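# Push office chair fully under desk, left upright

## Task

Slide the office chair completely beneath the desk so that it finishes upright with every wheel on the floor. A chair that topples or is left leaning counts as a failure, and the chair must stay in place without the robot holding it there.

## Robot and tools

Robot: a Hello Robot Stretch 3. It has a two-wheeled base (0.33 m long, 0.34 m wide), a mast carrying a lift, and a single telescoping arm that sticks out to the robot's RIGHT side, ending in a wrist with a gripper. The gripper cannot move forward on its own; you drive the base to advance it. On-the-spot turns pivot about the point between the drive wheels, 0.05 m behind the front edge. With the arm retracted and wrist folded, the wrist reaches up to 0.06 m beyond the right side and a turn sweeps a 0.28 m radius; an unfolded, level wrist reaches beyond that circle.

Frames: the base frame has its origin on the floor between the drive wheels, x forward, y left, z up. hand_pose is reported in this frame, located where closed fingertips meet; with wrist joints at zero its x axis points up, y back along the arm toward the mast, z toward the rear. The odometry frame is the base frame as it was when the scene began.

Tool execute_actions: argument actions is a list holding one action (or none, which only reports state and images). An action may have base, joints, or both, plus optional contact_limits; its motions start at once and may finish at different times. base takes exactly one command, and each is an offset from where the base last reported itself: translate_m is a straight drive in metres, forward positive, range -1 to 1; rotate_rad is a turn in radians, counter-clockwise (left) positive, range -3.2 to 3.2. There is no sideways motion. joints is a single object keyed by joint name, each value an absolute target: lift_m 0 to 1.1 m (arm height on the mast); arm_m 0 to 0.52 m (extension); wrist_yaw_rad -1.345 to 4.42 (0 along the arm, positive toward the front, 3.0 folded over the base); wrist_pitch_rad -1.57 to 0.451 (0 level, negative tips fingers down); wrist_roll_rad -2.911 to 2.911; gripper_m -0.089 to 0.179 (larger is wider; real fingertip gap is somewhat smaller, zero below 0.007); head_pan_rad -3.953 to 1.73 (0 forward, positive left, -1.57 faces along the arm); head_tilt_rad -1.53 to 0.419 (negative looks down). contact_limits accepts only arm_m, a motor_effort percentage from 1 to 100 at which the arm stops; lower is gentler but too low stops immediately, and values above the reported maximum are clipped. Optional cameras lists head_camera, nav_camera, wrist_camera or all; omitted or null gives all, [] gives none. Unknown keys, names or out-of-range values reject the whole call with no motion. Any single action ends after 15 s. A joint or the base left out of an action may still be driving toward its earlier target.

Tool wait: seconds from 0 to 10; commands nothing and returns the same report as an empty action. Tool zoom_image: camera plus region [x0, y0, x1, y1] in pixels from the top-left of that camera's latest full image, at most 504 by 504. Tool finished_scene: pass scene (the current scene number); it ends the scene permanently and reports success, so call it only once the chair rests correctly on its own.

Result lines: base_status and joint_status give how each motion ended. done means reached (for the base, wheels turned the commanded amount even if slipping). off_target means stopped short and maybe still pushing. contact_stop, time_out and torque_fault drop the target; the arm or lift after contact_stop goes slack until commanded again. on_its_own covers things not commanded; its held at is the target held, not the position, and it flags efforts outside rest range (likely pushing or loaded). motor_effort is percent of maximum, positive toward larger joint values, peak in brackets; readings carry offsets and noise. Positive wheel effort pushes forward. base_odometry counts wheel rotation only; heading spans -3.142 to 3.142. turned_by_wheels and turned_by_imu give turning since the previous report. base_tilt in degrees, forward and right positive, with a fixed bias up to about 4 degrees. lidar_m: 12 distances in metres from the base origin, 30-degree sectors, 1st straight ahead then counter-clockwise (4th left, 7th behind, 10th right), '-' for nothing; scan plane 0.17 m above the floor, range 0.15 to 12 m, blind to clear objects, may miss thin legs, and robot parts can block sectors 5, 6, 9, 10 when the lift is low. wrist_depth_mm (45 to 1000) and head_depth_mm (280 to 4000, image sideways) are 7x7 grids of median depths from the top left. contact_limits line shows active, default and maximum limit. pictures names the returned images in order.

Speed: base runs up to 0.30 m/s and 1.9 rad/s only when stowed (lift_m under 0.30, arm_m under 0.03, wrist_yaw_rad over 2.54); otherwise 0.10 m/s and 0.63 rad/s.

Cautions: fold or unfold the wrist only with lift_m 0.32 to 0.95, wrist_pitch_rad -0.4 and roll near 0; after folding the lift may go to 0.25. With wrist_yaw_rad below -0.4 keep pitch at -0.5 or lower. The base, wrist and head lack contact stops and will shove whatever they meet; prolonged wrist strain causes a 10 s limp torque_fault. Arm pushes against something fixed with the gripper above roughly 0.45 m, repeated pushes after a contact_stop, driving while hooked on an immovable object, or snagging furniture (worst reversing) can tip the robot. If tilted, reverse the last move in small steps, free the gripper, and lower lift_m near 0.2. Push the chair gently so it neither tips nor leans, avoid slams and hard hits, and back away at the end so nothing but the floor supports it. Replies take simulated time during which the robot keeps its last command.

Each tool is called after "Call:" as name(argument=value, ...) on one line, values as JSON.

## Session

Call:
execute_actions(actions=[])

Scene clock: 0.00 s.
base_odometry: x=+0.000 y=+0.000 heading=+0.000 (m, m, rad; odometry frame)
turned_by_wheels: +0.000 (rad since the last result)
turned_by_imu: +0.000 (rad since the last result)
base_tilt: forward=-1.0 right=-1.4 (deg)
lidar_m: 0.83 0.82 1.48 0.95 1.21 1.15 2.33 1.63 3.02 2.53 2.53 0.97
head_depth_mm: 1543 1566 1585 1607 1593 976 899 / 1496 1504 1530 1540 1542 963 870 / 1449 1461 1477 1488 1488 951 844 / 1414 1422 1430 1439 1457 947 818 / 1364 1368 1379 1403 1397 938 792 / 1330 1338 1340 1358 1365 928 770 / 1285 1298 1302 1320 1324 920 746
base_status: not commanded
joint_positions: lift_m=+0.485 arm_m=-0.002 wrist_yaw_rad=+2.890 wrist_pitch_rad=-0.645 wrist_roll_rad=-0.018 gripper_m=+0.037 head_pan_rad=-0.016 head_tilt_rad=-0.013
joint_status: not commanded
motor_effort: left_wheel=+0 right_wheel=-1 lift_m=+38 arm_m=+0 wrist_yaw_rad=+1 wrist_pitch_rad=+4 wrist_roll_rad=+0 gripper_m=+0 head_pan_rad=+0 head_tilt_rad=+3 (%)
hand_pose: x=+0.0261 y=+0.0414 z=+0.4508 quat_wxyz=(+0.305, +0.687, +0.141, +0.644) (m; base frame)
wrist_depth_mm: 909 - - - - - 691 / 988 - - - - - 716 / 916 - 962 949 916 897 801 / 867 838 810 803 783 762 747 / 730 719 - 687 694 678 661 / 652 638 641 649 599 598 591 / 575 588 - - 557 544 534
pictures: head_camera (sideways: a quarter turn clockwise sets it upright), nav_camera (sideways: a quarter turn counterclockwise sets it upright), wrist_camera
Images, in order (width x height): head_camera 896x504, nav_camera 672x504, wrist_camera 644x364.

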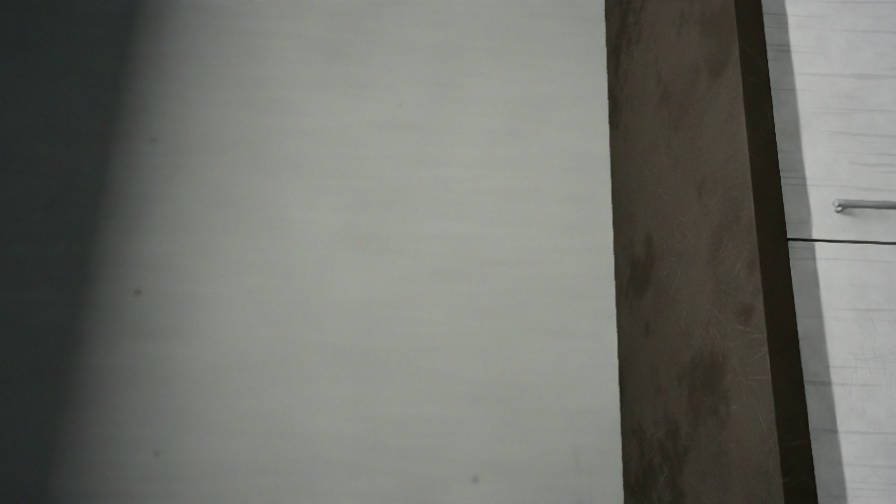

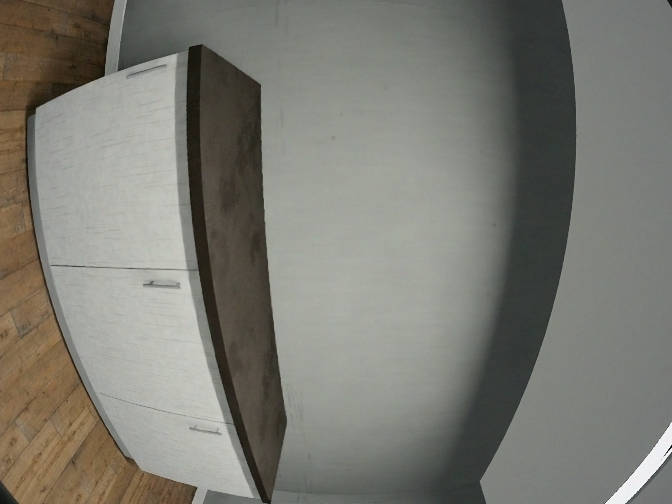

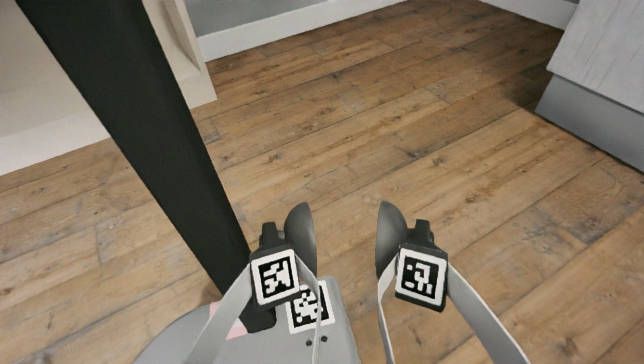

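Call:
execute_actions(actions=[{"joints":{"head_pan_rad":1.7,"head_tilt_rad":-0.5,"lift_m":0.27,"wrist_yaw_rad":3.0,"wrist_pitch_rad":-0.4}}], cameras=["nav_camera"])

Call:
execute_actions(actions=[{"joints":{"head_pan_rad":-3.3}}], cameras=["nav_camera"])

Call:
execute_actions(actions=[{"joints":{"head_pan_rad":-1.7}}], cameras=["nav_camera"])

Scene clock: 2.97 s.
base_odometry: x=+0.000 y=+0.000 heading=+0.000 (m, m, rad; odometry frame)
turned_by_wheels: +0.000 (rad since the last result)
turned_by_imu: +0.000 (rad since the last result)
base_tilt: forward=-1.1 right=-1.4 (deg)
lidar_m: 0.83 0.83 1.48 0.96 1.21 1.14 2.34 1.63 3.02 2.53 2.52 0.98
head_depth_mm: 1060 1163 1288 1454 1637 1543 1288 / 1053 1145 1259 1422 1600 1553 1275 / 1036 1137 1254 1391 1575 1548 1273 / 1027 1118 1204 1329 1519 1462 1277 / 1016 1102 1186 1262 1489 1422 1263 / 1005 1087 1163 1255 1450 1427 - / 991 - - - - - -
base_status: not commanded
joint_positions: lift_m=+0.271 arm_m=-0.002 wrist_yaw_rad=+2.999 wrist_pitch_rad=-0.420 wrist_roll_rad=-0.018 gripper_m=+0.037 head_pan_rad=+1.693 head_tilt_rad=-0.494
joint_status: all done
motor_effort: left_wheel=+0(0) right_wheel=+0(0) lift_m=+13(34) arm_m=+0(0) wrist_yaw_rad=+2(3) wrist_pitch_rad=+6(5) wrist_roll_rad=+0(1) gripper_m=+0(0) head_pan_rad=+3(30) head_tilt_rad=-3(40) (%)
hand_pose: x=+0.0107 y=+0.0790 z=+0.2830 quat_wxyz=(+0.196, +0.694, +0.100, +0.686) (m; base frame)
wrist_depth_mm: 932 - - - - - - / 993 - - - - - - / 843 898 934 899 890 880 793 / 760 736 737 701 686 672 676 / 621 611 - 573 576 554 537 / 515 519 - - 462 471 462 / 453 - - - 412 403 400
pictures: nav_camera (sideways: a quarter turn counterclockwise sets it upright)
Images, in order (width x height): nav_camera 672x504.

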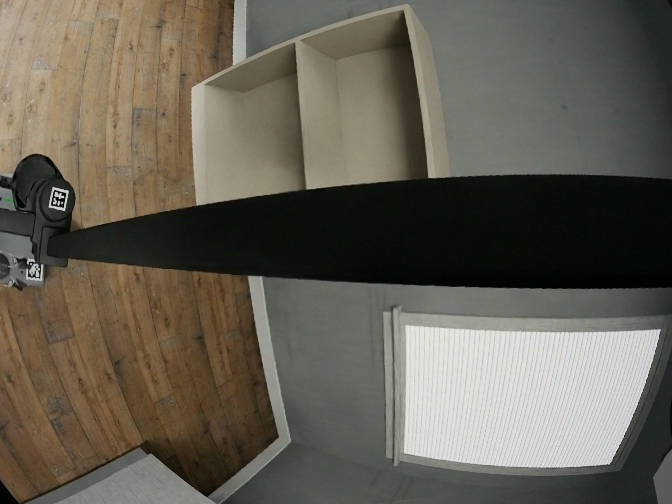

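Scene clock: 5.87 s.
base_odometry: x=+0.000 y=+0.000 heading=+0.000 (m, m, rad; odometry frame)
turned_by_wheels: +0.000 (rad since the last result)
turned_by_imu: +0.000 (rad since the last result)
base_tilt: forward=-1.1 right=-1.4 (deg)
lidar_m: 0.83 0.83 1.48 0.96 1.21 1.15 2.34 1.63 3.03 2.53 2.53 0.97
head_depth_mm: 1613 1667 1748 1842 1869 1546 1287 / 1844 1944 2058 2189 1960 1553 1276 / 2209 2347 2469 2530 1941 1539 1276 / 2706 2940 3218 2650 1933 1538 1271 / 2885 3170 3338 2637 1927 1529 1276 / 2834 3039 3264 2590 1911 1524 1271 / 2696 2905 3148 2602 1854 1526 1271
base_status: not commanded
joint_positions: lift_m=+0.271 arm_m=-0.002 wrist_yaw_rad=+2.999 wrist_pitch_rad=-0.420 wrist_roll_rad=-0.018 gripper_m=+0.037 head_pan_rad=-3.293 head_tilt_rad=-0.494
joint_status: all done
motor_effort: left_wheel=+0(0) right_wheel=+0(0) lift_m=+13(13) arm_m=+0(0) wrist_yaw_rad=-1(2) wrist_pitch_rad=+6(6) wrist_roll_rad=+0(1) gripper_m=+0(0) head_pan_rad=-3(30) head_tilt_rad=-4(4) (%)
hand_pose: x=+0.0107 y=+0.0790 z=+0.2830 quat_wxyz=(+0.196, +0.694, +0.100, +0.686) (m; base frame)
wrist_depth_mm: 950 - - - - - - / 989 - - - - - - / 833 879 956 924 885 874 805 / 772 744 718 702 713 674 658 / 618 591 - 578 574 545 535 / 512 501 - - 464 466 457 / 449 - - - 411 404 402
pictures: nav_camera (sideways: a quarter turn counterclockwise sets it upright)
Images, in order (width x height): nav_camera 672x504.

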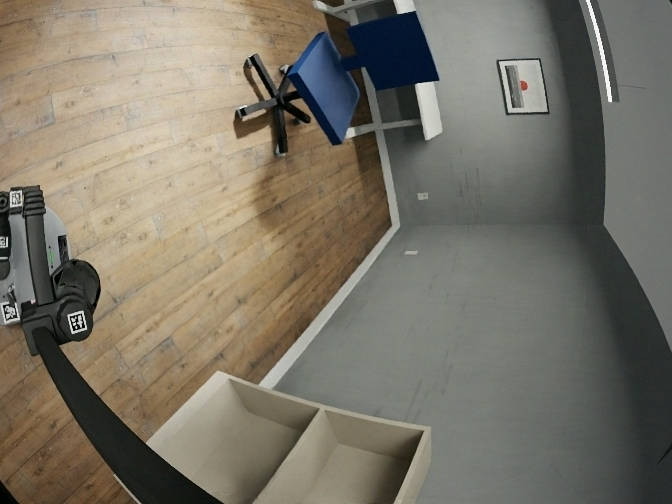

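Scene clock: 7.23 s.
base_odometry: x=+0.000 y=+0.000 heading=+0.000 (m, m, rad; odometry frame)
turned_by_wheels: +0.000 (rad since the last result)
turned_by_imu: +0.000 (rad since the last result)
base_tilt: forward=-1.0 right=-1.5 (deg)
lidar_m: 0.83 0.83 1.47 0.96 1.21 1.15 2.33 1.63 2.99 2.53 2.53 0.97
head_depth_mm: 2545 2797 3164 2673 1952 1563 1286 / 2430 2731 2969 2655 1953 1546 1278 / 2352 2585 2835 2656 1935 1547 1283 / 2266 2469 2749 2642 1938 1529 1277 / 2180 2376 2594 2617 1931 1539 1270 / 2112 2286 2523 2617 1919 1524 1265 / 2033 2215 2374 2477 1932 1530 1268
base_status: not commanded
joint_positions: lift_m=+0.271 arm_m=-0.002 wrist_yaw_rad=+2.999 wrist_pitch_rad=-0.420 wrist_roll_rad=-0.018 gripper_m=+0.037 head_pan_rad=-1.707 head_tilt_rad=-0.494
joint_status: all done
motor_effort: left_wheel=+0(0) right_wheel=+0(0) lift_m=+13(13) arm_m=+0(0) wrist_yaw_rad=+1(3) wrist_pitch_rad=+6(6) wrist_roll_rad=+0(0) gripper_m=+0(0) head_pan_rad=+3(31) head_tilt_rad=-3(3) (%)
hand_pose: x=+0.0107 y=+0.0790 z=+0.2830 quat_wxyz=(+0.196, +0.694, +0.100, +0.686) (m; base frame)
wrist_depth_mm: 934 - - - - - - / - - - - - - - / 836 891 953 917 909 867 824 / 763 741 746 710 688 672 661 / 616 594 - 578 588 549 542 / 510 511 - - 466 465 456 / 445 - - - 411 404 397
pictures: nav_camera (sideways: a quarter turn counterclockwise sets it upright)
Images, in order (width x height): nav_camera 672x504.

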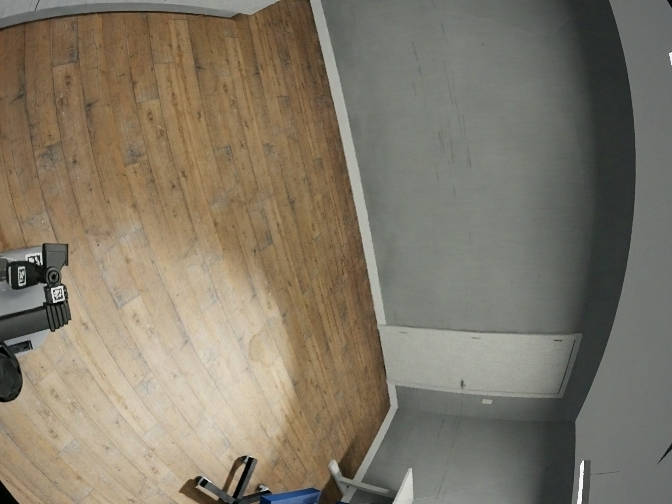

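Chair is behind, about -150°. Turn to face it.

Call:
execute_actions(actions=[{"base":{"rotate_rad":-2.6},"joints":{"head_pan_rad":0,"head_tilt_rad":-0.5}}], cameras=["nav_camera","head_camera"])

Scene clock: 10.07 s.
base_odometry: x=+0.000 y=+0.000 heading=-2.600 (m, m, rad; odometry frame)
turned_by_wheels: -2.600 (rad since the last result)
turned_by_imu: -2.616 (rad since the last result)
base_tilt: forward=-1.2 right=-1.5 (deg)
lidar_m: 1.63 2.97 2.53 2.53 0.97 0.83 0.83 1.47 0.95 1.21 1.14 2.38
head_depth_mm: 2622 2859 3111 2669 1960 1551 1283 / 2739 2918 3189 1782 1878 1547 1274 / 2795 2988 1825 1772 1892 1534 1280 / 2926 3079 1775 1869 1913 1529 1272 / 3003 3157 3445 2601 1935 1529 1266 / 3081 3316 3629 2591 1927 1514 1264 / 3168 3474 3705 2560 1928 1538 1264
base_status: done
joint_positions: lift_m=+0.271 arm_m=-0.002 wrist_yaw_rad=+2.999 wrist_pitch_rad=-0.420 wrist_roll_rad=-0.018 gripper_m=+0.037 head_pan_rad=-0.007 head_tilt_rad=-0.494
joint_status: all done
motor_effort: left_wheel=+4(12) right_wheel=-5(10) lift_m=+13(13) arm_m=+0(0) wrist_yaw_rad=+1(1) wrist_pitch_rad=+6(6) wrist_roll_rad=+0(0) gripper_m=+0(0) head_pan_rad=+2(30) head_tilt_rad=-4(3) (%)
hand_pose: x=+0.0106 y=+0.0790 z=+0.2830 quat_wxyz=(+0.196, +0.694, +0.100, +0.686) (m; base frame)
wrist_depth_mm: 821 - - - - - - / 827 - - - - - - / 916 986 952 917 858 847 838 / 769 755 740 699 680 660 664 / 610 602 - 565 574 563 541 / 504 512 - - 467 468 461 / 450 - - - 407 399 394
pictures: head_camera (sideways: a quarter turn clockwise sets it upright), nav_camera (sideways: a quarter turn counterclockwise sets it upright)
Images, in order (width x height): head_camera 896x504, nav_camera 672x504.

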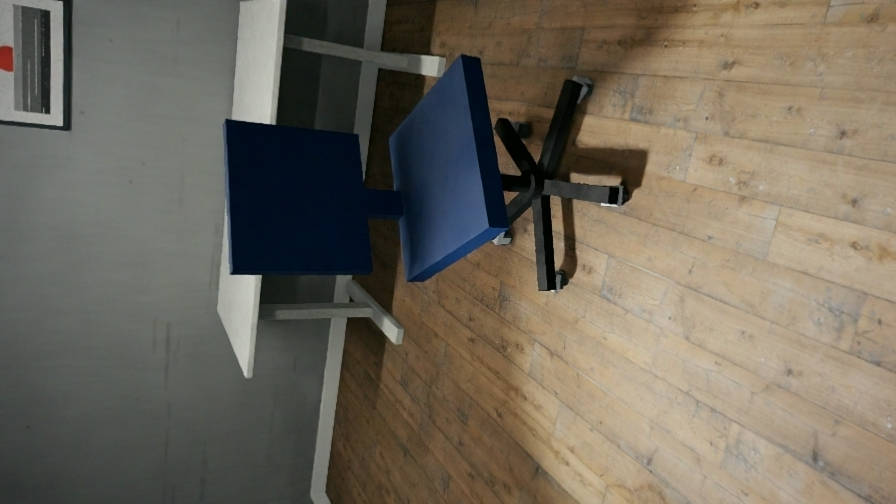

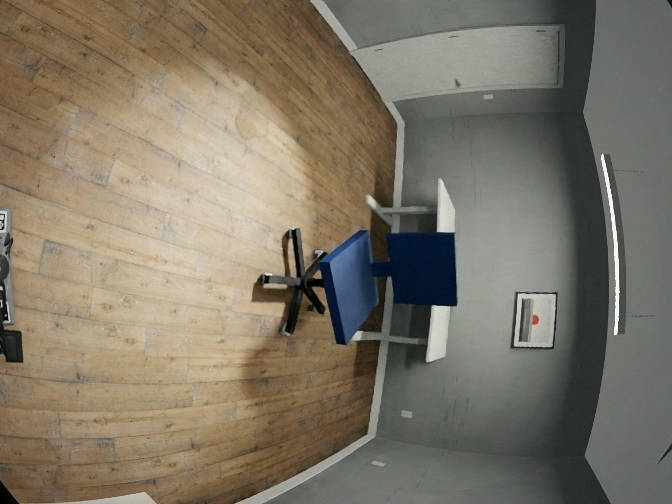

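Call:
execute_actions(actions=[{"base":{"rotate_rad":0.28}}], cameras=[])

Call:
execute_actions(actions=[{"base":{"translate_m":1.0}}], cameras=[])

Call:
execute_actions(actions=[{"base":{"translate_m":0.7},"joints":{"head_pan_rad":-1.2,"head_tilt_rad":-0.8}}], cameras=["nav_camera","head_camera"])

Scene clock: 11.73 s.
base_odometry: x=+0.000 y=+0.000 heading=-2.320 (m, m, rad; odometry frame)
turned_by_wheels: +0.280 (rad since the last result)
turned_by_imu: +0.282 (rad since the last result)
base_tilt: forward=-1.0 right=-1.5 (deg)
lidar_m: 3.11 2.62 2.53 1.17 0.86 0.83 0.86 1.29 0.96 1.15 1.75 1.63
head_depth_mm: 2781 2998 1690 1699 1820 1545 1281 / 2950 3086 3081 2405 1874 1537 1278 / 3104 3289 3611 2649 1962 1542 1273 / 3261 3539 3693 2626 1917 1529 1267 / 3397 3583 3729 2595 1934 1520 1271 / 2991 3227 3443 2589 1917 1538 1266 / 2697 2836 3049 2618 1929 1523 1265
base_status: done
joint_positions: lift_m=+0.271 arm_m=-0.002 wrist_yaw_rad=+2.999 wrist_pitch_rad=-0.420 wrist_roll_rad=-0.018 gripper_m=+0.037 head_pan_rad=-0.007 head_tilt_rad=-0.494
joint_status: not commanded
motor_effort: left_wheel=-4(10) right_wheel=+4(10) lift_m=+14(13) arm_m=-1(0) wrist_yaw_rad=+1(2) wrist_pitch_rad=+6(6) wrist_roll_rad=+0(0) gripper_m=+0(0) head_pan_rad=+2(2) head_tilt_rad=-2(4) (%)
hand_pose: x=+0.0106 y=+0.0790 z=+0.2831 quat_wxyz=(+0.196, +0.694, +0.100, +0.686) (m; base frame)
wrist_depth_mm: 691 - - - - - - / 704 832 - - - - - / 765 899 940 925 916 857 864 / 762 743 739 708 688 663 651 / 618 598 - 567 576 555 531 / 508 514 - - 463 473 460 / 456 - - - 412 408 400
pictures: none
No camera images: the call's "cameras" was empty. Leave "cameras" out to get every camera's image.

Scene clock: 16.73 s.
base_odometry: x=-0.681 y=-0.732 heading=-2.320 (m, m, rad; odometry frame)
turned_by_wheels: +0.000 (rad since the last result)
turned_by_imu: +0.007 (rad since the last result)
base_tilt: forward=-1.0 right=-1.3 (deg)
lidar_m: 2.12 2.11 2.03 2.10 1.74 1.68 1.75 1.74 1.45 1.80 0.78 2.47
head_depth_mm: 2075 2157 2044 2489 1965 1553 1282 / 2183 2335 2211 2409 1937 1531 1276 / 2293 2476 2716 2638 1940 1539 1278 / 2444 2644 2940 2612 1951 1522 1271 / 2590 2846 3119 2621 1936 1535 1272 / 2425 2556 2742 2586 1925 1531 1262 / 2136 2311 2423 2465 1929 1525 1263
base_status: done
joint_positions: lift_m=+0.271 arm_m=-0.002 wrist_yaw_rad=+2.999 wrist_pitch_rad=-0.419 wrist_roll_rad=-0.018 gripper_m=+0.037 head_pan_rad=-0.007 head_tilt_rad=-0.495
joint_status: not commanded
motor_effort: left_wheel=-4(10) right_wheel=+5(11) lift_m=+14(13) arm_m=+0(0) wrist_yaw_rad=+0(2) wrist_pitch_rad=+6(6) wrist_roll_rad=+0(0) gripper_m=+0(0) head_pan_rad=+2(2) head_tilt_rad=-3(3) (%)
hand_pose: x=+0.0105 y=+0.0791 z=+0.2831 quat_wxyz=(+0.195, +0.694, +0.100, +0.686) (m; base frame)
wrist_depth_mm: - - - - - - - / - - - - - - - / - 983 967 909 891 878 839 / 775 751 733 721 703 690 659 / 616 598 - 581 582 552 540 / 512 509 - - 468 460 461 / 446 - - - 414 399 400
pictures: none
No camera images: the call's "cameras" was empty. Leave "cameras" out to get every camera's image.

Scene clock: 20.77 s.
base_odometry: x=-1.158 y=-1.244 heading=-2.320 (m, m, rad; odometry frame)
turned_by_wheels: +0.000 (rad since the last result)
turned_by_imu: +0.005 (rad since the last result)
base_tilt: forward=-1.1 right=-1.3 (deg)
lidar_m: 1.93 1.72 1.68 1.75 2.36 2.28 2.38 1.96 0.60 0.60 1.67 1.45
head_depth_mm: 2241 2330 557 1668 942 812 1050 / 2238 2544 2186 473 575 793 1102 / 2063 2407 2178 1781 1484 1194 1121 / 1884 1457 2030 1751 1479 1273 1127 / 1727 1380 2159 1767 1488 1276 1124 / 1665 1263 2100 1755 1474 1268 1124 / 1607 1250 2018 1745 1472 1270 1125
base_status: done
joint_positions: lift_m=+0.271 arm_m=-0.002 wrist_yaw_rad=+2.999 wrist_pitch_rad=-0.419 wrist_roll_rad=-0.018 gripper_m=+0.037 head_pan_rad=-1.193 head_tilt_rad=-0.790
joint_status: all done
motor_effort: left_wheel=-4(8) right_wheel=+5(11) lift_m=+14(14) arm_m=+0(0) wrist_yaw_rad=+1(0) wrist_pitch_rad=+6(6) wrist_roll_rad=+0(0) gripper_m=+0(0) head_pan_rad=-3(31) head_tilt_rad=-7(36) (%)
hand_pose: x=+0.0105 y=+0.0791 z=+0.2832 quat_wxyz=(+0.195, +0.694, +0.100, +0.686) (m; base frame)
wrist_depth_mm: - - - - - - - / - - - - - - - / - 998 961 924 907 847 846 / 767 776 734 722 684 665 649 / 607 589 - 578 578 553 541 / 513 520 - - 464 470 458 / 456 - - - 414 406 402
pictures: head_camera (sideways: a quarter turn clockwise sets it upright), nav_camera (sideways: a quarter turn counterclockwise sets it upright)
Images, in order (width x height): head_camera 896x504, nav_camera 672x504.

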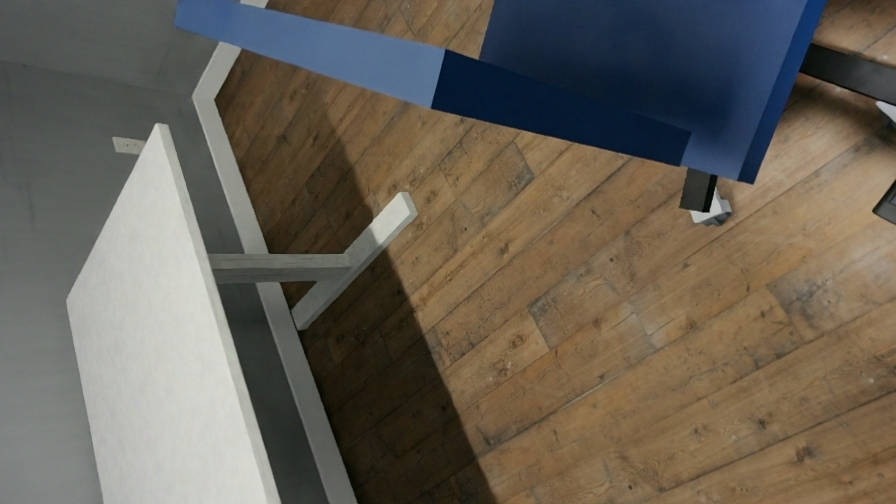

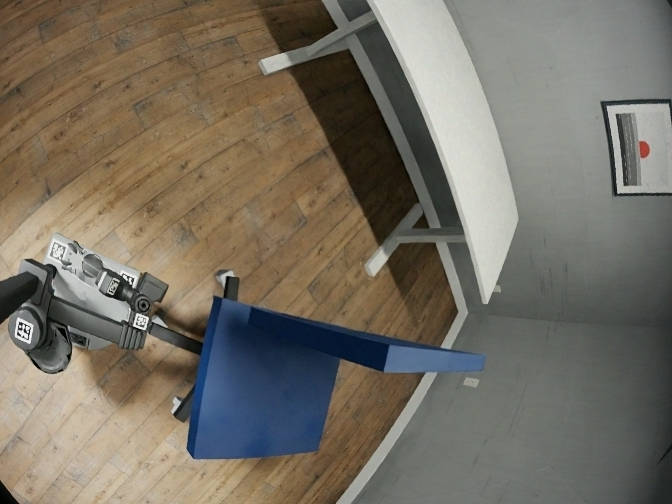

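Call:
execute_actions(actions=[{"base":{"translate_m":0.35},"joints":{"lift_m":0.72}}], cameras=[])

Call:
execute_actions(actions=[{"joints":{"wrist_yaw_rad":0,"gripper_m":0.0,"head_pan_rad":-1.8,"head_tilt_rad":-0.9}}], cameras=[])

Call:
execute_actions(actions=[{"joints":{"wrist_pitch_rad":0,"arm_m":0.08}}], cameras=["nav_camera"])

Scene clock: 25.90 s.
base_odometry: x=-1.397 y=-1.501 heading=-2.321 (m, m, rad; odometry frame)
turned_by_wheels: +0.000 (rad since the last result)
turned_by_imu: +0.002 (rad since the last result)
base_tilt: forward=-1.0 right=-1.4 (deg)
lidar_m: 1.61 1.55 1.49 1.57 2.16 2.58 2.68 2.25 0.76 1.55 1.54 1.12
head_depth_mm: 2036 1395 2207 1779 1486 1282 1127 / 1848 1264 2183 1780 1490 1272 - / 1675 1265 1896 1766 1483 1302 - / 1590 1260 1973 1754 1488 1269 1120 / 1525 1254 1071 1779 1473 1271 1120 / 1424 1264 991 1761 1483 1278 1129 / 1345 1262 956 1760 1481 1276 1123
base_status: done
joint_positions: lift_m=+0.719 arm_m=-0.002 wrist_yaw_rad=+3.000 wrist_pitch_rad=-0.419 wrist_roll_rad=-0.018 gripper_m=+0.037 head_pan_rad=-1.193 head_tilt_rad=-0.790
joint_status: all done
motor_effort: left_wheel=-4(9) right_wheel=+5(11) lift_m=+60(63) arm_m=+0(1) wrist_yaw_rad=+1(1) wrist_pitch_rad=+6(5) wrist_roll_rad=+0(1) gripper_m=+0(0) head_pan_rad=-3(2) head_tilt_rad=-5(5) (%)
hand_pose: x=+0.0105 y=+0.0791 z=+0.7317 quat_wxyz=(+0.195, +0.694, +0.100, +0.686) (m; base frame)
wrist_depth_mm: - - - - - - - / - - - - - - - / - - - - - - - / - - - - - - - / - - - - - - - / - - - - 983 971 989 / 944 925 924 901 847 876 847
pictures: none
No camera images: the call's "cameras" was empty. Leave "cameras" out to get every camera's image.

Scene clock: 28.40 s.
base_odometry: x=-1.397 y=-1.501 heading=-2.321 (m, m, rad; odometry frame)
turned_by_wheels: +0.000 (rad since the last result)
turned_by_imu: +0.000 (rad since the last result)
base_tilt: forward=-1.0 right=-1.4 (deg)
lidar_m: 1.62 1.54 1.49 1.57 2.15 2.59 2.70 2.26 0.76 1.55 1.55 1.12
head_depth_mm: 1934 585 595 650 869 1174 - / 1891 698 759 848 938 - - / 2075 2247 1811 1516 1400 - - / 2147 2364 1911 1613 1424 - - / 2226 2366 1897 1612 1386 1212 1093 / 2259 2326 1927 1612 1399 1235 1100 / 1344 2153 1826 1611 1389 1221 1103
base_status: not commanded
joint_positions: lift_m=+0.719 arm_m=-0.002 wrist_yaw_rad=+0.002 wrist_pitch_rad=-0.419 wrist_roll_rad=-0.018 gripper_m=+0.000 head_pan_rad=-1.793 head_tilt_rad=-0.889
joint_status: all done
motor_effort: left_wheel=-5(4) right_wheel=+4(5) lift_m=+60(60) arm_m=+0(0) wrist_yaw_rad=+0(2) wrist_pitch_rad=+5(5) wrist_roll_rad=+0(0) gripper_m=-3(81) head_pan_rad=-3(30) head_tilt_rad=-7(24) (%)
hand_pose: x=-0.0212 y=-0.3672 z=+0.7317 quat_wxyz=(+0.698, +0.149, -0.685, -0.145) (m; base frame)
wrist_depth_mm: 987 902 975 - - 456 312 / 572 - - - - 461 313 / - - - - - 470 316 / - - - - - 603 319 / - - - - - 486 324 / - - - 984 978 498 428 / 922 921 906 887 881 817 382
pictures: none
No camera images: the call's "cameras" was empty. Leave "cameras" out to get every camera's image.

Scene clock: 30.20 s.
base_odometry: x=-1.397 y=-1.501 heading=-2.321 (m, m, rad; odometry frame)
turned_by_wheels: +0.000 (rad since the last result)
turned_by_imu: +0.000 (rad since the last result)
base_tilt: forward=-1.0 right=-1.4 (deg)
lidar_m: 1.62 1.54 1.49 1.57 2.16 2.58 2.69 2.25 0.76 1.55 1.55 1.12
head_depth_mm: 1925 586 597 649 868 1174 - / 1872 696 757 847 899 - - / 2093 2270 1813 1517 - 1210 1130 / 2148 2339 1907 1651 - 1212 1121 / 2236 2364 1918 1646 1378 1223 1102 / 2265 2358 1914 1608 1396 1227 1100 / 1339 2156 1825 1619 1391 1224 1095
base_status: not commanded
joint_positions: lift_m=+0.719 arm_m=+0.080 wrist_yaw_rad=+0.001 wrist_pitch_rad=-0.023 wrist_roll_rad=-0.018 gripper_m=+0.000 head_pan_rad=-1.793 head_tilt_rad=-0.889
joint_status: all done
motor_effort: left_wheel=-4(4) right_wheel=+5(4) lift_m=+60(60) arm_m=+2(3) wrist_yaw_rad=+0(1) wrist_pitch_rad=+7(6) wrist_roll_rad=+0(1) gripper_m=-3(3) head_pan_rad=-3(3) head_tilt_rad=-7(8) (%)
hand_pose: x=-0.0213 y=-0.4803 z=+0.8280 quat_wxyz=(+0.714, +0.009, -0.700, -0.008) (m; base frame)
wrist_depth_mm: - - - - - - 305 / - - - - - - 308 / - - - - - 452 307 / 965 919 - - - 459 308 / 551 - - - - 458 314 / - - - - - 466 311 / - - - - - 563 315
pictures: nav_camera (sideways: a quarter turn counterclockwise sets it upright)
Images, in order (width x height): nav_camera 672x504.

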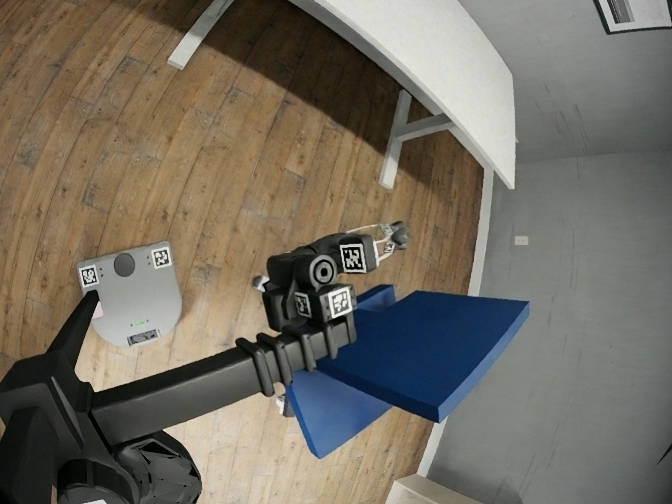

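Call:
execute_actions(actions=[{"base":{"translate_m":-0.4},"joints":{"lift_m":0.62}}], cameras=["nav_camera"])

Scene clock: 35.40 s.
base_odometry: x=-1.124 y=-1.208 heading=-2.320 (m, m, rad; odometry frame)
turned_by_wheels: +0.000 (rad since the last result)
turned_by_imu: -0.002 (rad since the last result)
base_tilt: forward=-1.0 right=-1.4 (deg)
lidar_m: 1.97 1.76 1.71 1.77 2.32 2.24 2.34 1.92 0.65 2.14 1.69 1.49
head_depth_mm: 1771 2025 1899 1022 1252 1219 1107 / 1828 2114 1905 1024 918 1255 - / 1896 2138 462 548 898 - 1133 / 1964 2237 488 598 691 1188 1124 / 2042 572 628 872 1382 1225 1096 / 2065 660 1774 1617 1397 1229 1098 / 2223 2370 1924 1606 1395 1227 1099
base_status: done
joint_positions: lift_m=+0.621 arm_m=+0.080 wrist_yaw_rad=+0.040 wrist_pitch_rad=-0.023 wrist_roll_rad=-0.018 gripper_m=+0.000 head_pan_rad=-1.793 head_tilt_rad=-0.889
joint_status: all done
on_its_own: wrist_yaw_rad is at rest, and its effort (-28) is outside its rest range (-12 to +12)
motor_effort: left_wheel=+3(18) right_wheel=-11(44) lift_m=+13(55) arm_m=+3(3) wrist_yaw_rad=-28(73) wrist_pitch_rad=+7(7) wrist_roll_rad=+0(0) gripper_m=-6(11) head_pan_rad=-3(3) head_tilt_rad=-6(8) (%)
hand_pose: x=-0.0112 y=-0.4800 z=+0.7294 quat_wxyz=(+0.714, +0.023, -0.700, +0.006) (m; base frame)
wrist_depth_mm: - - - 234 127 87 66 / - - - 247 131 88 67 / - - - 262 133 90 68 / - - - 276 137 92 69 / - - - - 132 94 70 / - - - - 127 96 71 / - - - 456 163 97 72
pictures: nav_camera (sideways: a quarter turn counterclockwise sets it upright)
Images, in order (width x height): nav_camera 672x504.

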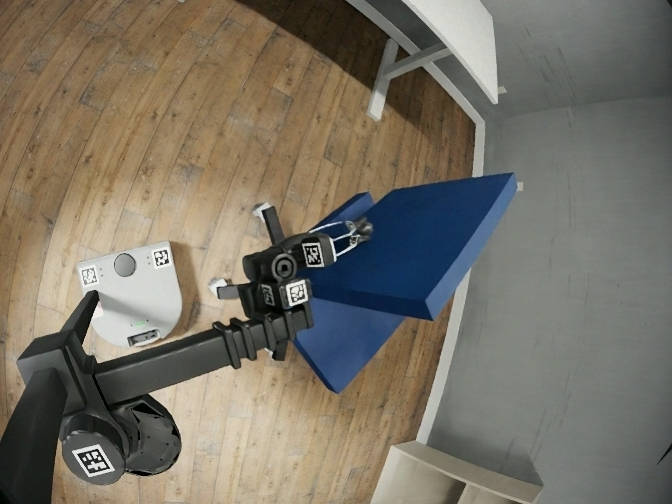

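Call:
execute_actions(actions=[{"base":{"translate_m":-0.3}}], cameras=["nav_camera"])

Scene clock: 39.73 s.
base_odometry: x=-0.920 y=-0.988 heading=-2.320 (m, m, rad; odometry frame)
turned_by_wheels: +0.000 (rad since the last result)
turned_by_imu: -0.002 (rad since the last result)
base_tilt: forward=-1.0 right=-1.3 (deg)
lidar_m: 1.78 1.93 1.86 1.93 2.06 1.99 2.07 1.69 1.91 0.69 1.86 1.81
head_depth_mm: 1628 1861 1909 1581 1396 1228 1106 / 1687 1954 1924 1051 1363 1261 - / 1758 2044 480 618 901 1187 1136 / 1837 2094 496 621 765 1187 1123 / 1885 2099 558 697 1312 1232 1098 / 1986 570 641 868 1341 1223 1101 / 2061 597 745 1577 1405 1222 1102
base_status: done
joint_positions: lift_m=+0.621 arm_m=+0.080 wrist_yaw_rad=+0.154 wrist_pitch_rad=-0.023 wrist_roll_rad=-0.018 gripper_m=+0.000 head_pan_rad=-1.793 head_tilt_rad=-0.889
joint_status: not commanded
on_its_own: wrist_yaw_rad is held at +0.125, not at your +0.000, by its stall guard, which is still easing
motor_effort: left_wheel=+1(13) right_wheel=-6(38) lift_m=+13(14) arm_m=+3(3) wrist_yaw_rad=-19(76) wrist_pitch_rad=+7(7) wrist_roll_rad=+0(0) gripper_m=-5(11) head_pan_rad=-3(3) head_tilt_rad=-6(7) (%)
hand_pose: x=+0.0177 y=-0.4772 z=+0.7294 quat_wxyz=(+0.712, +0.062, -0.698, +0.046) (m; base frame)
wrist_depth_mm: - - 337 194 136 105 85 / - - 368 202 140 107 87 / - - 391 210 144 109 88 / - - - 220 149 113 90 / - - - 254 147 114 91 / - - - - 143 117 93 / - - - 256 172 119 95
pictures: nav_camera (sideways: a quarter turn counterclockwise sets it upright)
Images, in order (width x height): nav_camera 672x504.

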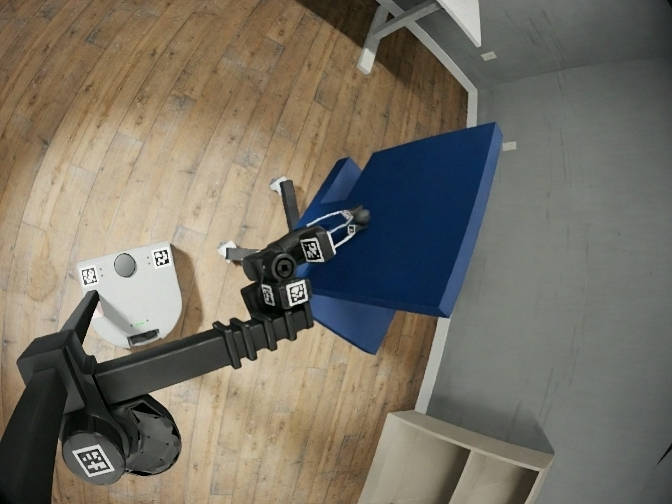

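Call:
execute_actions(actions=[{"joints":{"arm_m":0.0,"wrist_yaw_rad":0}}], cameras=[])

Call:
execute_actions(actions=[{"base":{"translate_m":-0.13}}], cameras=[])

Call:
execute_actions(actions=[{"joints":{"arm_m":0.3}}], cameras=["nav_camera"])

Scene clock: 41.77 s.
base_odometry: x=-0.920 y=-0.988 heading=-2.320 (m, m, rad; odometry frame)
turned_by_wheels: +0.000 (rad since the last result)
turned_by_imu: +0.000 (rad since the last result)
base_tilt: forward=-1.1 right=-1.4 (deg)
lidar_m: 1.78 1.93 1.86 1.93 2.04 1.98 2.07 1.69 1.91 0.69 1.85 1.81
head_depth_mm: 1634 1872 1859 1620 1392 1224 1113 / 1697 1940 489 644 1312 1279 - / 1756 2012 513 632 882 1270 - / 1830 2043 540 674 920 - 1101 / 1911 2085 572 723 1314 1230 1101 / 1969 2147 609 793 1307 1227 1105 / 2046 570 653 1545 1398 1226 1098
base_status: not commanded
joint_positions: lift_m=+0.621 arm_m=+0.000 wrist_yaw_rad=+0.001 wrist_pitch_rad=-0.023 wrist_roll_rad=-0.018 gripper_m=+0.000 head_pan_rad=-1.793 head_tilt_rad=-0.889
joint_status: all done
motor_effort: left_wheel=-3(4) right_wheel=+3(15) lift_m=+13(13) arm_m=-2(2) wrist_yaw_rad=-1(38) wrist_pitch_rad=+6(7) wrist_roll_rad=+0(1) gripper_m=-2(6) head_pan_rad=-3(3) head_tilt_rad=-8(8) (%)
hand_pose: x=-0.0212 y=-0.4009 z=+0.7295 quat_wxyz=(+0.714, +0.009, -0.700, -0.008) (m; base frame)
wrist_depth_mm: - - 276 228 193 169 149 / - - 286 233 200 173 153 / - - 301 242 205 177 157 / - - 312 253 212 183 161 / - - 330 - 214 188 165 / - - 357 272 216 193 169 / - - - 293 237 197 173
pictures: none
No camera images: the call's "cameras" was empty. Leave "cameras" out to get every camera's image.

Scene clock: 44.20 s.
base_odometry: x=-0.831 y=-0.893 heading=-2.321 (m, m, rad; odometry frame)
turned_by_wheels: +0.000 (rad since the last result)
turned_by_imu: -0.001 (rad since the last result)
base_tilt: forward=-1.0 right=-1.4 (deg)
lidar_m: 1.91 2.00 1.92 2.00 1.93 1.87 1.95 1.88 1.59 0.67 1.94 2.27
head_depth_mm: 1576 1792 1918 1613 1397 1228 1107 / 1634 1868 1924 1612 1388 1272 - / 1687 1956 1123 1028 1281 1267 - / 1765 2054 488 603 870 - 1107 / 1840 2106 501 630 891 1191 1101 / 1922 2201 521 667 939 1232 1096 / 2007 2226 540 699 1279 1227 1103
base_status: done
joint_positions: lift_m=+0.621 arm_m=+0.000 wrist_yaw_rad=+0.002 wrist_pitch_rad=-0.023 wrist_roll_rad=-0.018 gripper_m=+0.000 head_pan_rad=-1.793 head_tilt_rad=-0.889
joint_status: not commanded
motor_effort: left_wheel=-3(8) right_wheel=+3(5) lift_m=+14(13) arm_m=-2(2) wrist_yaw_rad=-1(16) wrist_pitch_rad=+7(7) wrist_roll_rad=+1(0) gripper_m=-3(4) head_pan_rad=-3(3) head_tilt_rad=-7(7) (%)
hand_pose: x=-0.0210 y=-0.4008 z=+0.7295 quat_wxyz=(+0.714, +0.009, -0.700, -0.008) (m; base frame)
wrist_depth_mm: 276 232 199 174 153 138 - / 293 242 206 179 158 142 - / 314 256 215 185 164 146 - / 335 268 224 195 170 150 - / - 282 235 - 170 154 - / - 297 249 206 173 160 - / - 454 268 219 189 166 -
pictures: none
No camera images: the call's "cameras" was empty. Leave "cameras" out to get every camera's image.

Scene clock: 47.63 s.
base_odometry: x=-0.831 y=-0.893 heading=-2.320 (m, m, rad; odometry frame)
turned_by_wheels: +0.000 (rad since the last result)
turned_by_imu: -0.008 (rad since the last result)
base_tilt: forward=-1.0 right=-1.5 (deg)
lidar_m: 1.91 2.00 1.92 1.99 1.94 1.87 1.94 1.89 1.60 0.95 1.94 2.27
head_depth_mm: 1577 1809 1909 1613 1388 1231 1103 / 1628 1892 1915 1610 1400 1249 - / 1703 1960 1243 1603 1381 1205 1135 / 1735 680 813 - 1391 1236 1125 / 1748 719 838 1478 1355 1230 1100 / 1765 767 948 1513 1393 1225 1101 / 745 819 1136 1610 1394 1233 1102
base_status: not commanded
joint_positions: lift_m=+0.621 arm_m=+0.299 wrist_yaw_rad=+0.004 wrist_pitch_rad=-0.026 wrist_roll_rad=-0.018 gripper_m=+0.000 head_pan_rad=-1.793 head_tilt_rad=-0.889
joint_status: all done
motor_effort: left_wheel=-1(9) right_wheel=-1(17) lift_m=+14(14) arm_m=+6(12) wrist_yaw_rad=-2(29) wrist_pitch_rad=+7(7) wrist_roll_rad=+1(0) gripper_m=-3(7) head_pan_rad=-3(3) head_tilt_rad=-7(7) (%)
hand_pose: x=-0.0205 y=-0.6997 z=+0.7288 quat_wxyz=(+0.714, +0.011, -0.700, -0.008) (m; base frame)
wrist_depth_mm: - 293 218 171 143 122 106 / - 314 228 179 147 125 109 / - 339 239 186 151 128 111 / - 360 250 195 157 132 114 / - 389 267 - 159 136 117 / - - 292 - 157 140 119 / - - 321 226 177 143 123
pictures: nav_camera (sideways: a quarter turn counterclockwise sets it upright)
Images, in order (width x height): nav_camera 672x504.

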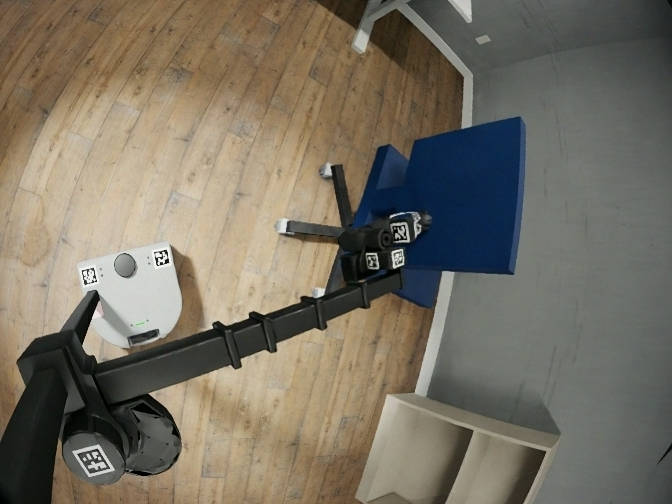

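Call:
execute_actions(actions=[{"joints":{"arm_m":0.0,"wrist_pitch_rad":-0.4}}], cameras=[])

Call:
execute_actions(actions=[{"base":{"translate_m":0.25},"joints":{"wrist_yaw_rad":3.0}}], cameras=[])

Call:
execute_actions(actions=[{"base":{"translate_m":0.25},"joints":{"lift_m":0.27}}], cameras=[])

Call:
execute_actions(actions=[{"base":{"translate_m":0.3}}], cameras=[])

Call:
execute_actions(actions=[{"base":{"rotate_rad":-1.57}}], cameras=[])

Call:
execute_actions(actions=[{"base":{"translate_m":1.0},"joints":{"head_pan_rad":-1.6,"head_tilt_rad":-0.9}}], cameras=["nav_camera"])

Scene clock: 51.53 s.
base_odometry: x=-0.831 y=-0.893 heading=-2.321 (m, m, rad; odometry frame)
turned_by_wheels: +0.000 (rad since the last result)
turned_by_imu: +0.000 (rad since the last result)
base_tilt: forward=-1.1 right=-1.4 (deg)
lidar_m: 1.91 2.01 1.93 1.99 1.94 1.87 1.94 1.89 1.59 0.96 1.94 2.27
head_depth_mm: 1583 1797 1927 1605 1390 1229 1105 / 1633 1865 1912 1620 1394 1274 - / 1684 1956 1248 1520 1388 1274 - / 1723 681 823 1070 1416 - - / 1758 717 877 1385 1366 1225 1097 / 1777 766 946 1508 1393 1226 1100 / 747 823 1141 1608 1399 1226 1097
base_status: not commanded
joint_positions: lift_m=+0.621 arm_m=+0.000 wrist_yaw_rad=+0.000 wrist_pitch_rad=-0.414 wrist_roll_rad=-0.018 gripper_m=+0.000 head_pan_rad=-1.793 head_tilt_rad=-0.889
joint_status: all done
motor_effort: left_wheel=-1(2) right_wheel=+2(2) lift_m=+13(14) arm_m=-2(6) wrist_yaw_rad=+0(4) wrist_pitch_rad=+4(7) wrist_roll_rad=-1(0) gripper_m=-3(3) head_pan_rad=-3(2) head_tilt_rad=-6(8) (%)
hand_pose: x=-0.0214 y=-0.3702 z=+0.6343 quat_wxyz=(+0.698, +0.147, -0.685, -0.144) (m; base frame)
wrist_depth_mm: - - 554 438 381 - - / - - - 501 424 - - / - - 773 584 622 - - / - - - 629 523 - - / - - - - - - - / 940 965 959 879 857 843 877 / 821 829 806 769 785 767 758
pictures: none
No camera images: the call's "cameras" was empty. Leave "cameras" out to get every camera's image.

Scene clock: 55.37 s.
base_odometry: x=-1.002 y=-1.076 heading=-2.321 (m, m, rad; odometry frame)
turned_by_wheels: +0.000 (rad since the last result)
turned_by_imu: +0.002 (rad since the last result)
base_tilt: forward=-1.0 right=-1.3 (deg)
lidar_m: 1.67 1.87 1.80 1.86 2.16 2.08 2.17 1.77 1.00 2.04 1.78 1.67
head_depth_mm: 1624 719 1215 1609 1396 1238 1107 / 1663 756 890 1098 1402 1276 - / 740 798 953 1488 1368 1268 - / 765 847 1015 1548 1388 1269 - / 797 913 1217 1610 1399 1268 1080 / 2022 2275 1907 1617 1388 1233 1103 / 2120 2309 1910 1609 1394 1226 1100
base_status: done
joint_positions: lift_m=+0.621 arm_m=+0.000 wrist_yaw_rad=+2.998 wrist_pitch_rad=-0.414 wrist_roll_rad=-0.018 gripper_m=+0.000 head_pan_rad=-1.793 head_tilt_rad=-0.889
joint_status: all done
motor_effort: left_wheel=-2(3) right_wheel=+2(6) lift_m=+13(13) arm_m=-2(2) wrist_yaw_rad=+0(3) wrist_pitch_rad=+4(4) wrist_roll_rad=+0(0) gripper_m=-3(3) head_pan_rad=-3(3) head_tilt_rad=-7(6) (%)
hand_pose: x=+0.0109 y=+0.0773 z=+0.6343 quat_wxyz=(+0.194, +0.694, +0.098, +0.686) (m; base frame)
wrist_depth_mm: - - - - - - - / - - - - - - - / - - - - - - - / - - - - - - - / - - - - - - - / 994 946 919 896 908 877 849 / 835 807 806 799 771 765 748
pictures: none
No camera images: the call's "cameras" was empty. Leave "cameras" out to get every camera's image.

Scene clock: 59.37 s.
base_odometry: x=-1.172 y=-1.259 heading=-2.321 (m, m, rad; odometry frame)
turned_by_wheels: +0.000 (rad since the last result)
turned_by_imu: +0.002 (rad since the last result)
base_tilt: forward=-1.0 right=-1.3 (deg)
lidar_m: 1.90 1.71 1.68 1.74 2.36 2.30 2.39 1.98 1.11 2.16 1.65 1.42
head_depth_mm: 786 866 1002 1513 1393 1225 1097 / 805 913 1129 1547 1366 1228 1114 / 1885 2125 1250 1552 1389 1231 - / 2002 2200 1922 1615 1409 1227 - / 2072 2270 1926 1623 1402 1219 1094 / 2156 2368 1920 1613 1404 1226 1101 / 2258 2358 1897 1625 1401 1223 1098
base_status: done
joint_positions: lift_m=+0.271 arm_m=+0.000 wrist_yaw_rad=+2.999 wrist_pitch_rad=-0.415 wrist_roll_rad=-0.018 gripper_m=+0.000 head_pan_rad=-1.793 head_tilt_rad=-0.889
joint_status: all done
motor_effort: left_wheel=-2(4) right_wheel=+2(6) lift_m=+13(13) arm_m=-2(2) wrist_yaw_rad=+2(1) wrist_pitch_rad=+4(4) wrist_roll_rad=+0(0) gripper_m=-3(2) head_pan_rad=-3(3) head_tilt_rad=-6(6) (%)
hand_pose: x=+0.0108 y=+0.0773 z=+0.2841 quat_wxyz=(+0.194, +0.694, +0.098, +0.686) (m; base frame)
wrist_depth_mm: - - - - - - - / - - - - - - - / - 970 955 933 906 881 834 / 763 746 746 695 702 670 664 / 617 606 - - 598 548 539 / 517 520 - - 478 462 468 / 454 - - - 416 411 407
pictures: none
No camera images: the call's "cameras" was empty. Leave "cameras" out to get every camera's image.

Scene clock: 62.10 s.
base_odometry: x=-1.377 y=-1.478 heading=-2.321 (m, m, rad; odometry frame)
turned_by_wheels: +0.000 (rad since the last result)
turned_by_imu: +0.002 (rad since the last result)
base_tilt: forward=-1.0 right=-1.4 (deg)
lidar_m: 1.63 1.57 1.52 1.58 2.17 2.56 2.66 2.22 1.29 2.25 1.55 1.14
head_depth_mm: 1912 2133 1761 1566 1397 1227 1099 / 1983 2209 1910 1565 1388 1225 1117 / 2054 2260 1919 1632 1384 1228 - / 2145 2340 1912 1616 1405 1232 - / 2228 2372 1925 1622 1396 1228 1098 / 2262 2351 1931 1626 1403 1225 1094 / 2073 2197 1858 1619 1392 1225 1092
base_status: done
joint_positions: lift_m=+0.271 arm_m=+0.000 wrist_yaw_rad=+2.999 wrist_pitch_rad=-0.415 wrist_roll_rad=-0.018 gripper_m=+0.000 head_pan_rad=-1.793 head_tilt_rad=-0.889
joint_status: not commanded
motor_effort: left_wheel=-2(8) right_wheel=+2(8) lift_m=+15(14) arm_m=-2(2) wrist_yaw_rad=+0(1) wrist_pitch_rad=+4(4) wrist_roll_rad=+0(0) gripper_m=-2(3) head_pan_rad=-3(3) head_tilt_rad=-7(8) (%)
hand_pose: x=+0.0106 y=+0.0773 z=+0.2841 quat_wxyz=(+0.194, +0.694, +0.098, +0.686) (m; base frame)
wrist_depth_mm: - - - - - - - / - - - - - - - / - - 957 945 915 863 874 / 779 745 755 714 695 686 653 / 613 600 - - 581 560 538 / 518 516 - - 476 470 470 / 452 - - - 411 407 400
pictures: none
No camera images: the call's "cameras" was empty. Leave "cameras" out to get every camera's image.

Scene clock: 64.30 s.
base_odometry: x=-1.377 y=-1.478 heading=+2.393 (m, m, rad; odometry frame)
turned_by_wheels: -1.570 (rad since the last result)
turned_by_imu: -1.579 (rad since the last result)
base_tilt: forward=-1.0 right=-1.3 (deg)
lidar_m: 2.25 1.54 1.14 1.63 1.57 1.51 1.59 2.16 2.56 2.66 2.21 1.29
head_depth_mm: 2218 2365 1922 1609 1397 1227 1101 / 2281 2362 1913 1607 1385 1226 1107 / 2377 2354 1908 1615 1398 1222 - / 2453 2348 1911 1621 1394 1224 - / 2719 2327 1917 1612 1396 1231 1100 / 3014 2325 1923 1624 1394 1228 1100 / 2910 2363 1920 1626 1388 1230 1098
base_status: done
joint_positions: lift_m=+0.271 arm_m=+0.000 wrist_yaw_rad=+2.999 wrist_pitch_rad=-0.415 wrist_roll_rad=-0.018 gripper_m=+0.000 head_pan_rad=-1.793 head_tilt_rad=-0.889
joint_status: not commanded
motor_effort: left_wheel=+4(12) right_wheel=-5(9) lift_m=+14(14) arm_m=-2(2) wrist_yaw_rad=-1(0) wrist_pitch_rad=+4(4) wrist_roll_rad=+0(1) gripper_m=-3(3) head_pan_rad=-3(3) head_tilt_rad=-6(7) (%)
hand_pose: x=+0.0106 y=+0.0773 z=+0.2841 quat_wxyz=(+0.194, +0.694, +0.098, +0.686) (m; base frame)
wrist_depth_mm: - - - - - - - / - - - - - - - / - - 965 934 909 871 858 / 796 748 749 703 692 669 668 / 612 606 - - 582 559 542 / 511 516 - - 479 476 466 / 449 - - - 417 408 400
pictures: none
No camera images: the call's "cameras" was empty. Leave "cameras" out to get every camera's image.

Scene clock: 69.30 s.
base_odometry: x=-2.109 y=-0.798 heading=+2.393 (m, m, rad; odometry frame)
turned_by_wheels: +0.000 (rad since the last result)
turned_by_imu: +0.007 (rad since the last result)
base_tilt: forward=-1.1 right=-1.4 (deg)
lidar_m: 1.43 0.65 1.08 1.12 1.54 2.38 2.49 3.17 3.07 0.86 1.42 1.37
head_depth_mm: 3078 755 1783 1623 1396 1237 1103 / 3021 609 773 1391 1387 1229 1116 / 2384 2342 1125 981 1367 1230 1138 / 2262 2221 1214 1045 1373 1232 - / 1760 2084 1216 1098 1394 1233 1095 / 1740 1952 1900 1578 1388 1229 1095 / 1562 1714 1826 1615 1398 1229 1099
base_status: done
joint_positions: lift_m=+0.271 arm_m=+0.000 wrist_yaw_rad=+2.999 wrist_pitch_rad=-0.415 wrist_roll_rad=-0.018 gripper_m=+0.000 head_pan_rad=-1.607 head_tilt_rad=-0.889
joint_status: all done
motor_effort: left_wheel=+3(12) right_wheel=-4(7) lift_m=+14(13) arm_m=-2(2) wrist_yaw_rad=+0(1) wrist_pitch_rad=+4(4) wrist_roll_rad=+1(0) gripper_m=-3(2) head_pan_rad=+2(15) head_tilt_rad=-7(4) (%)
hand_pose: x=+0.0106 y=+0.0772 z=+0.2841 quat_wxyz=(+0.194, +0.694, +0.098, +0.686) (m; base frame)
wrist_depth_mm: - - - - - 950 809 / - - - - - 973 563 / 994 995 941 954 892 891 641 / 772 766 744 705 694 665 615 / 618 602 - - 588 558 519 / 508 531 - - 478 465 435 / 452 - - - 412 416 399
pictures: nav_camera (sideways: a quarter turn counterclockwise sets it upright)
Images, in order (width x height): nav_camera 672x504.

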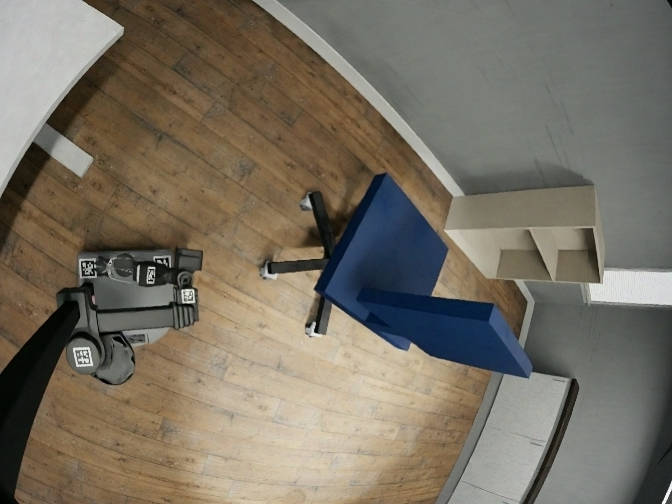

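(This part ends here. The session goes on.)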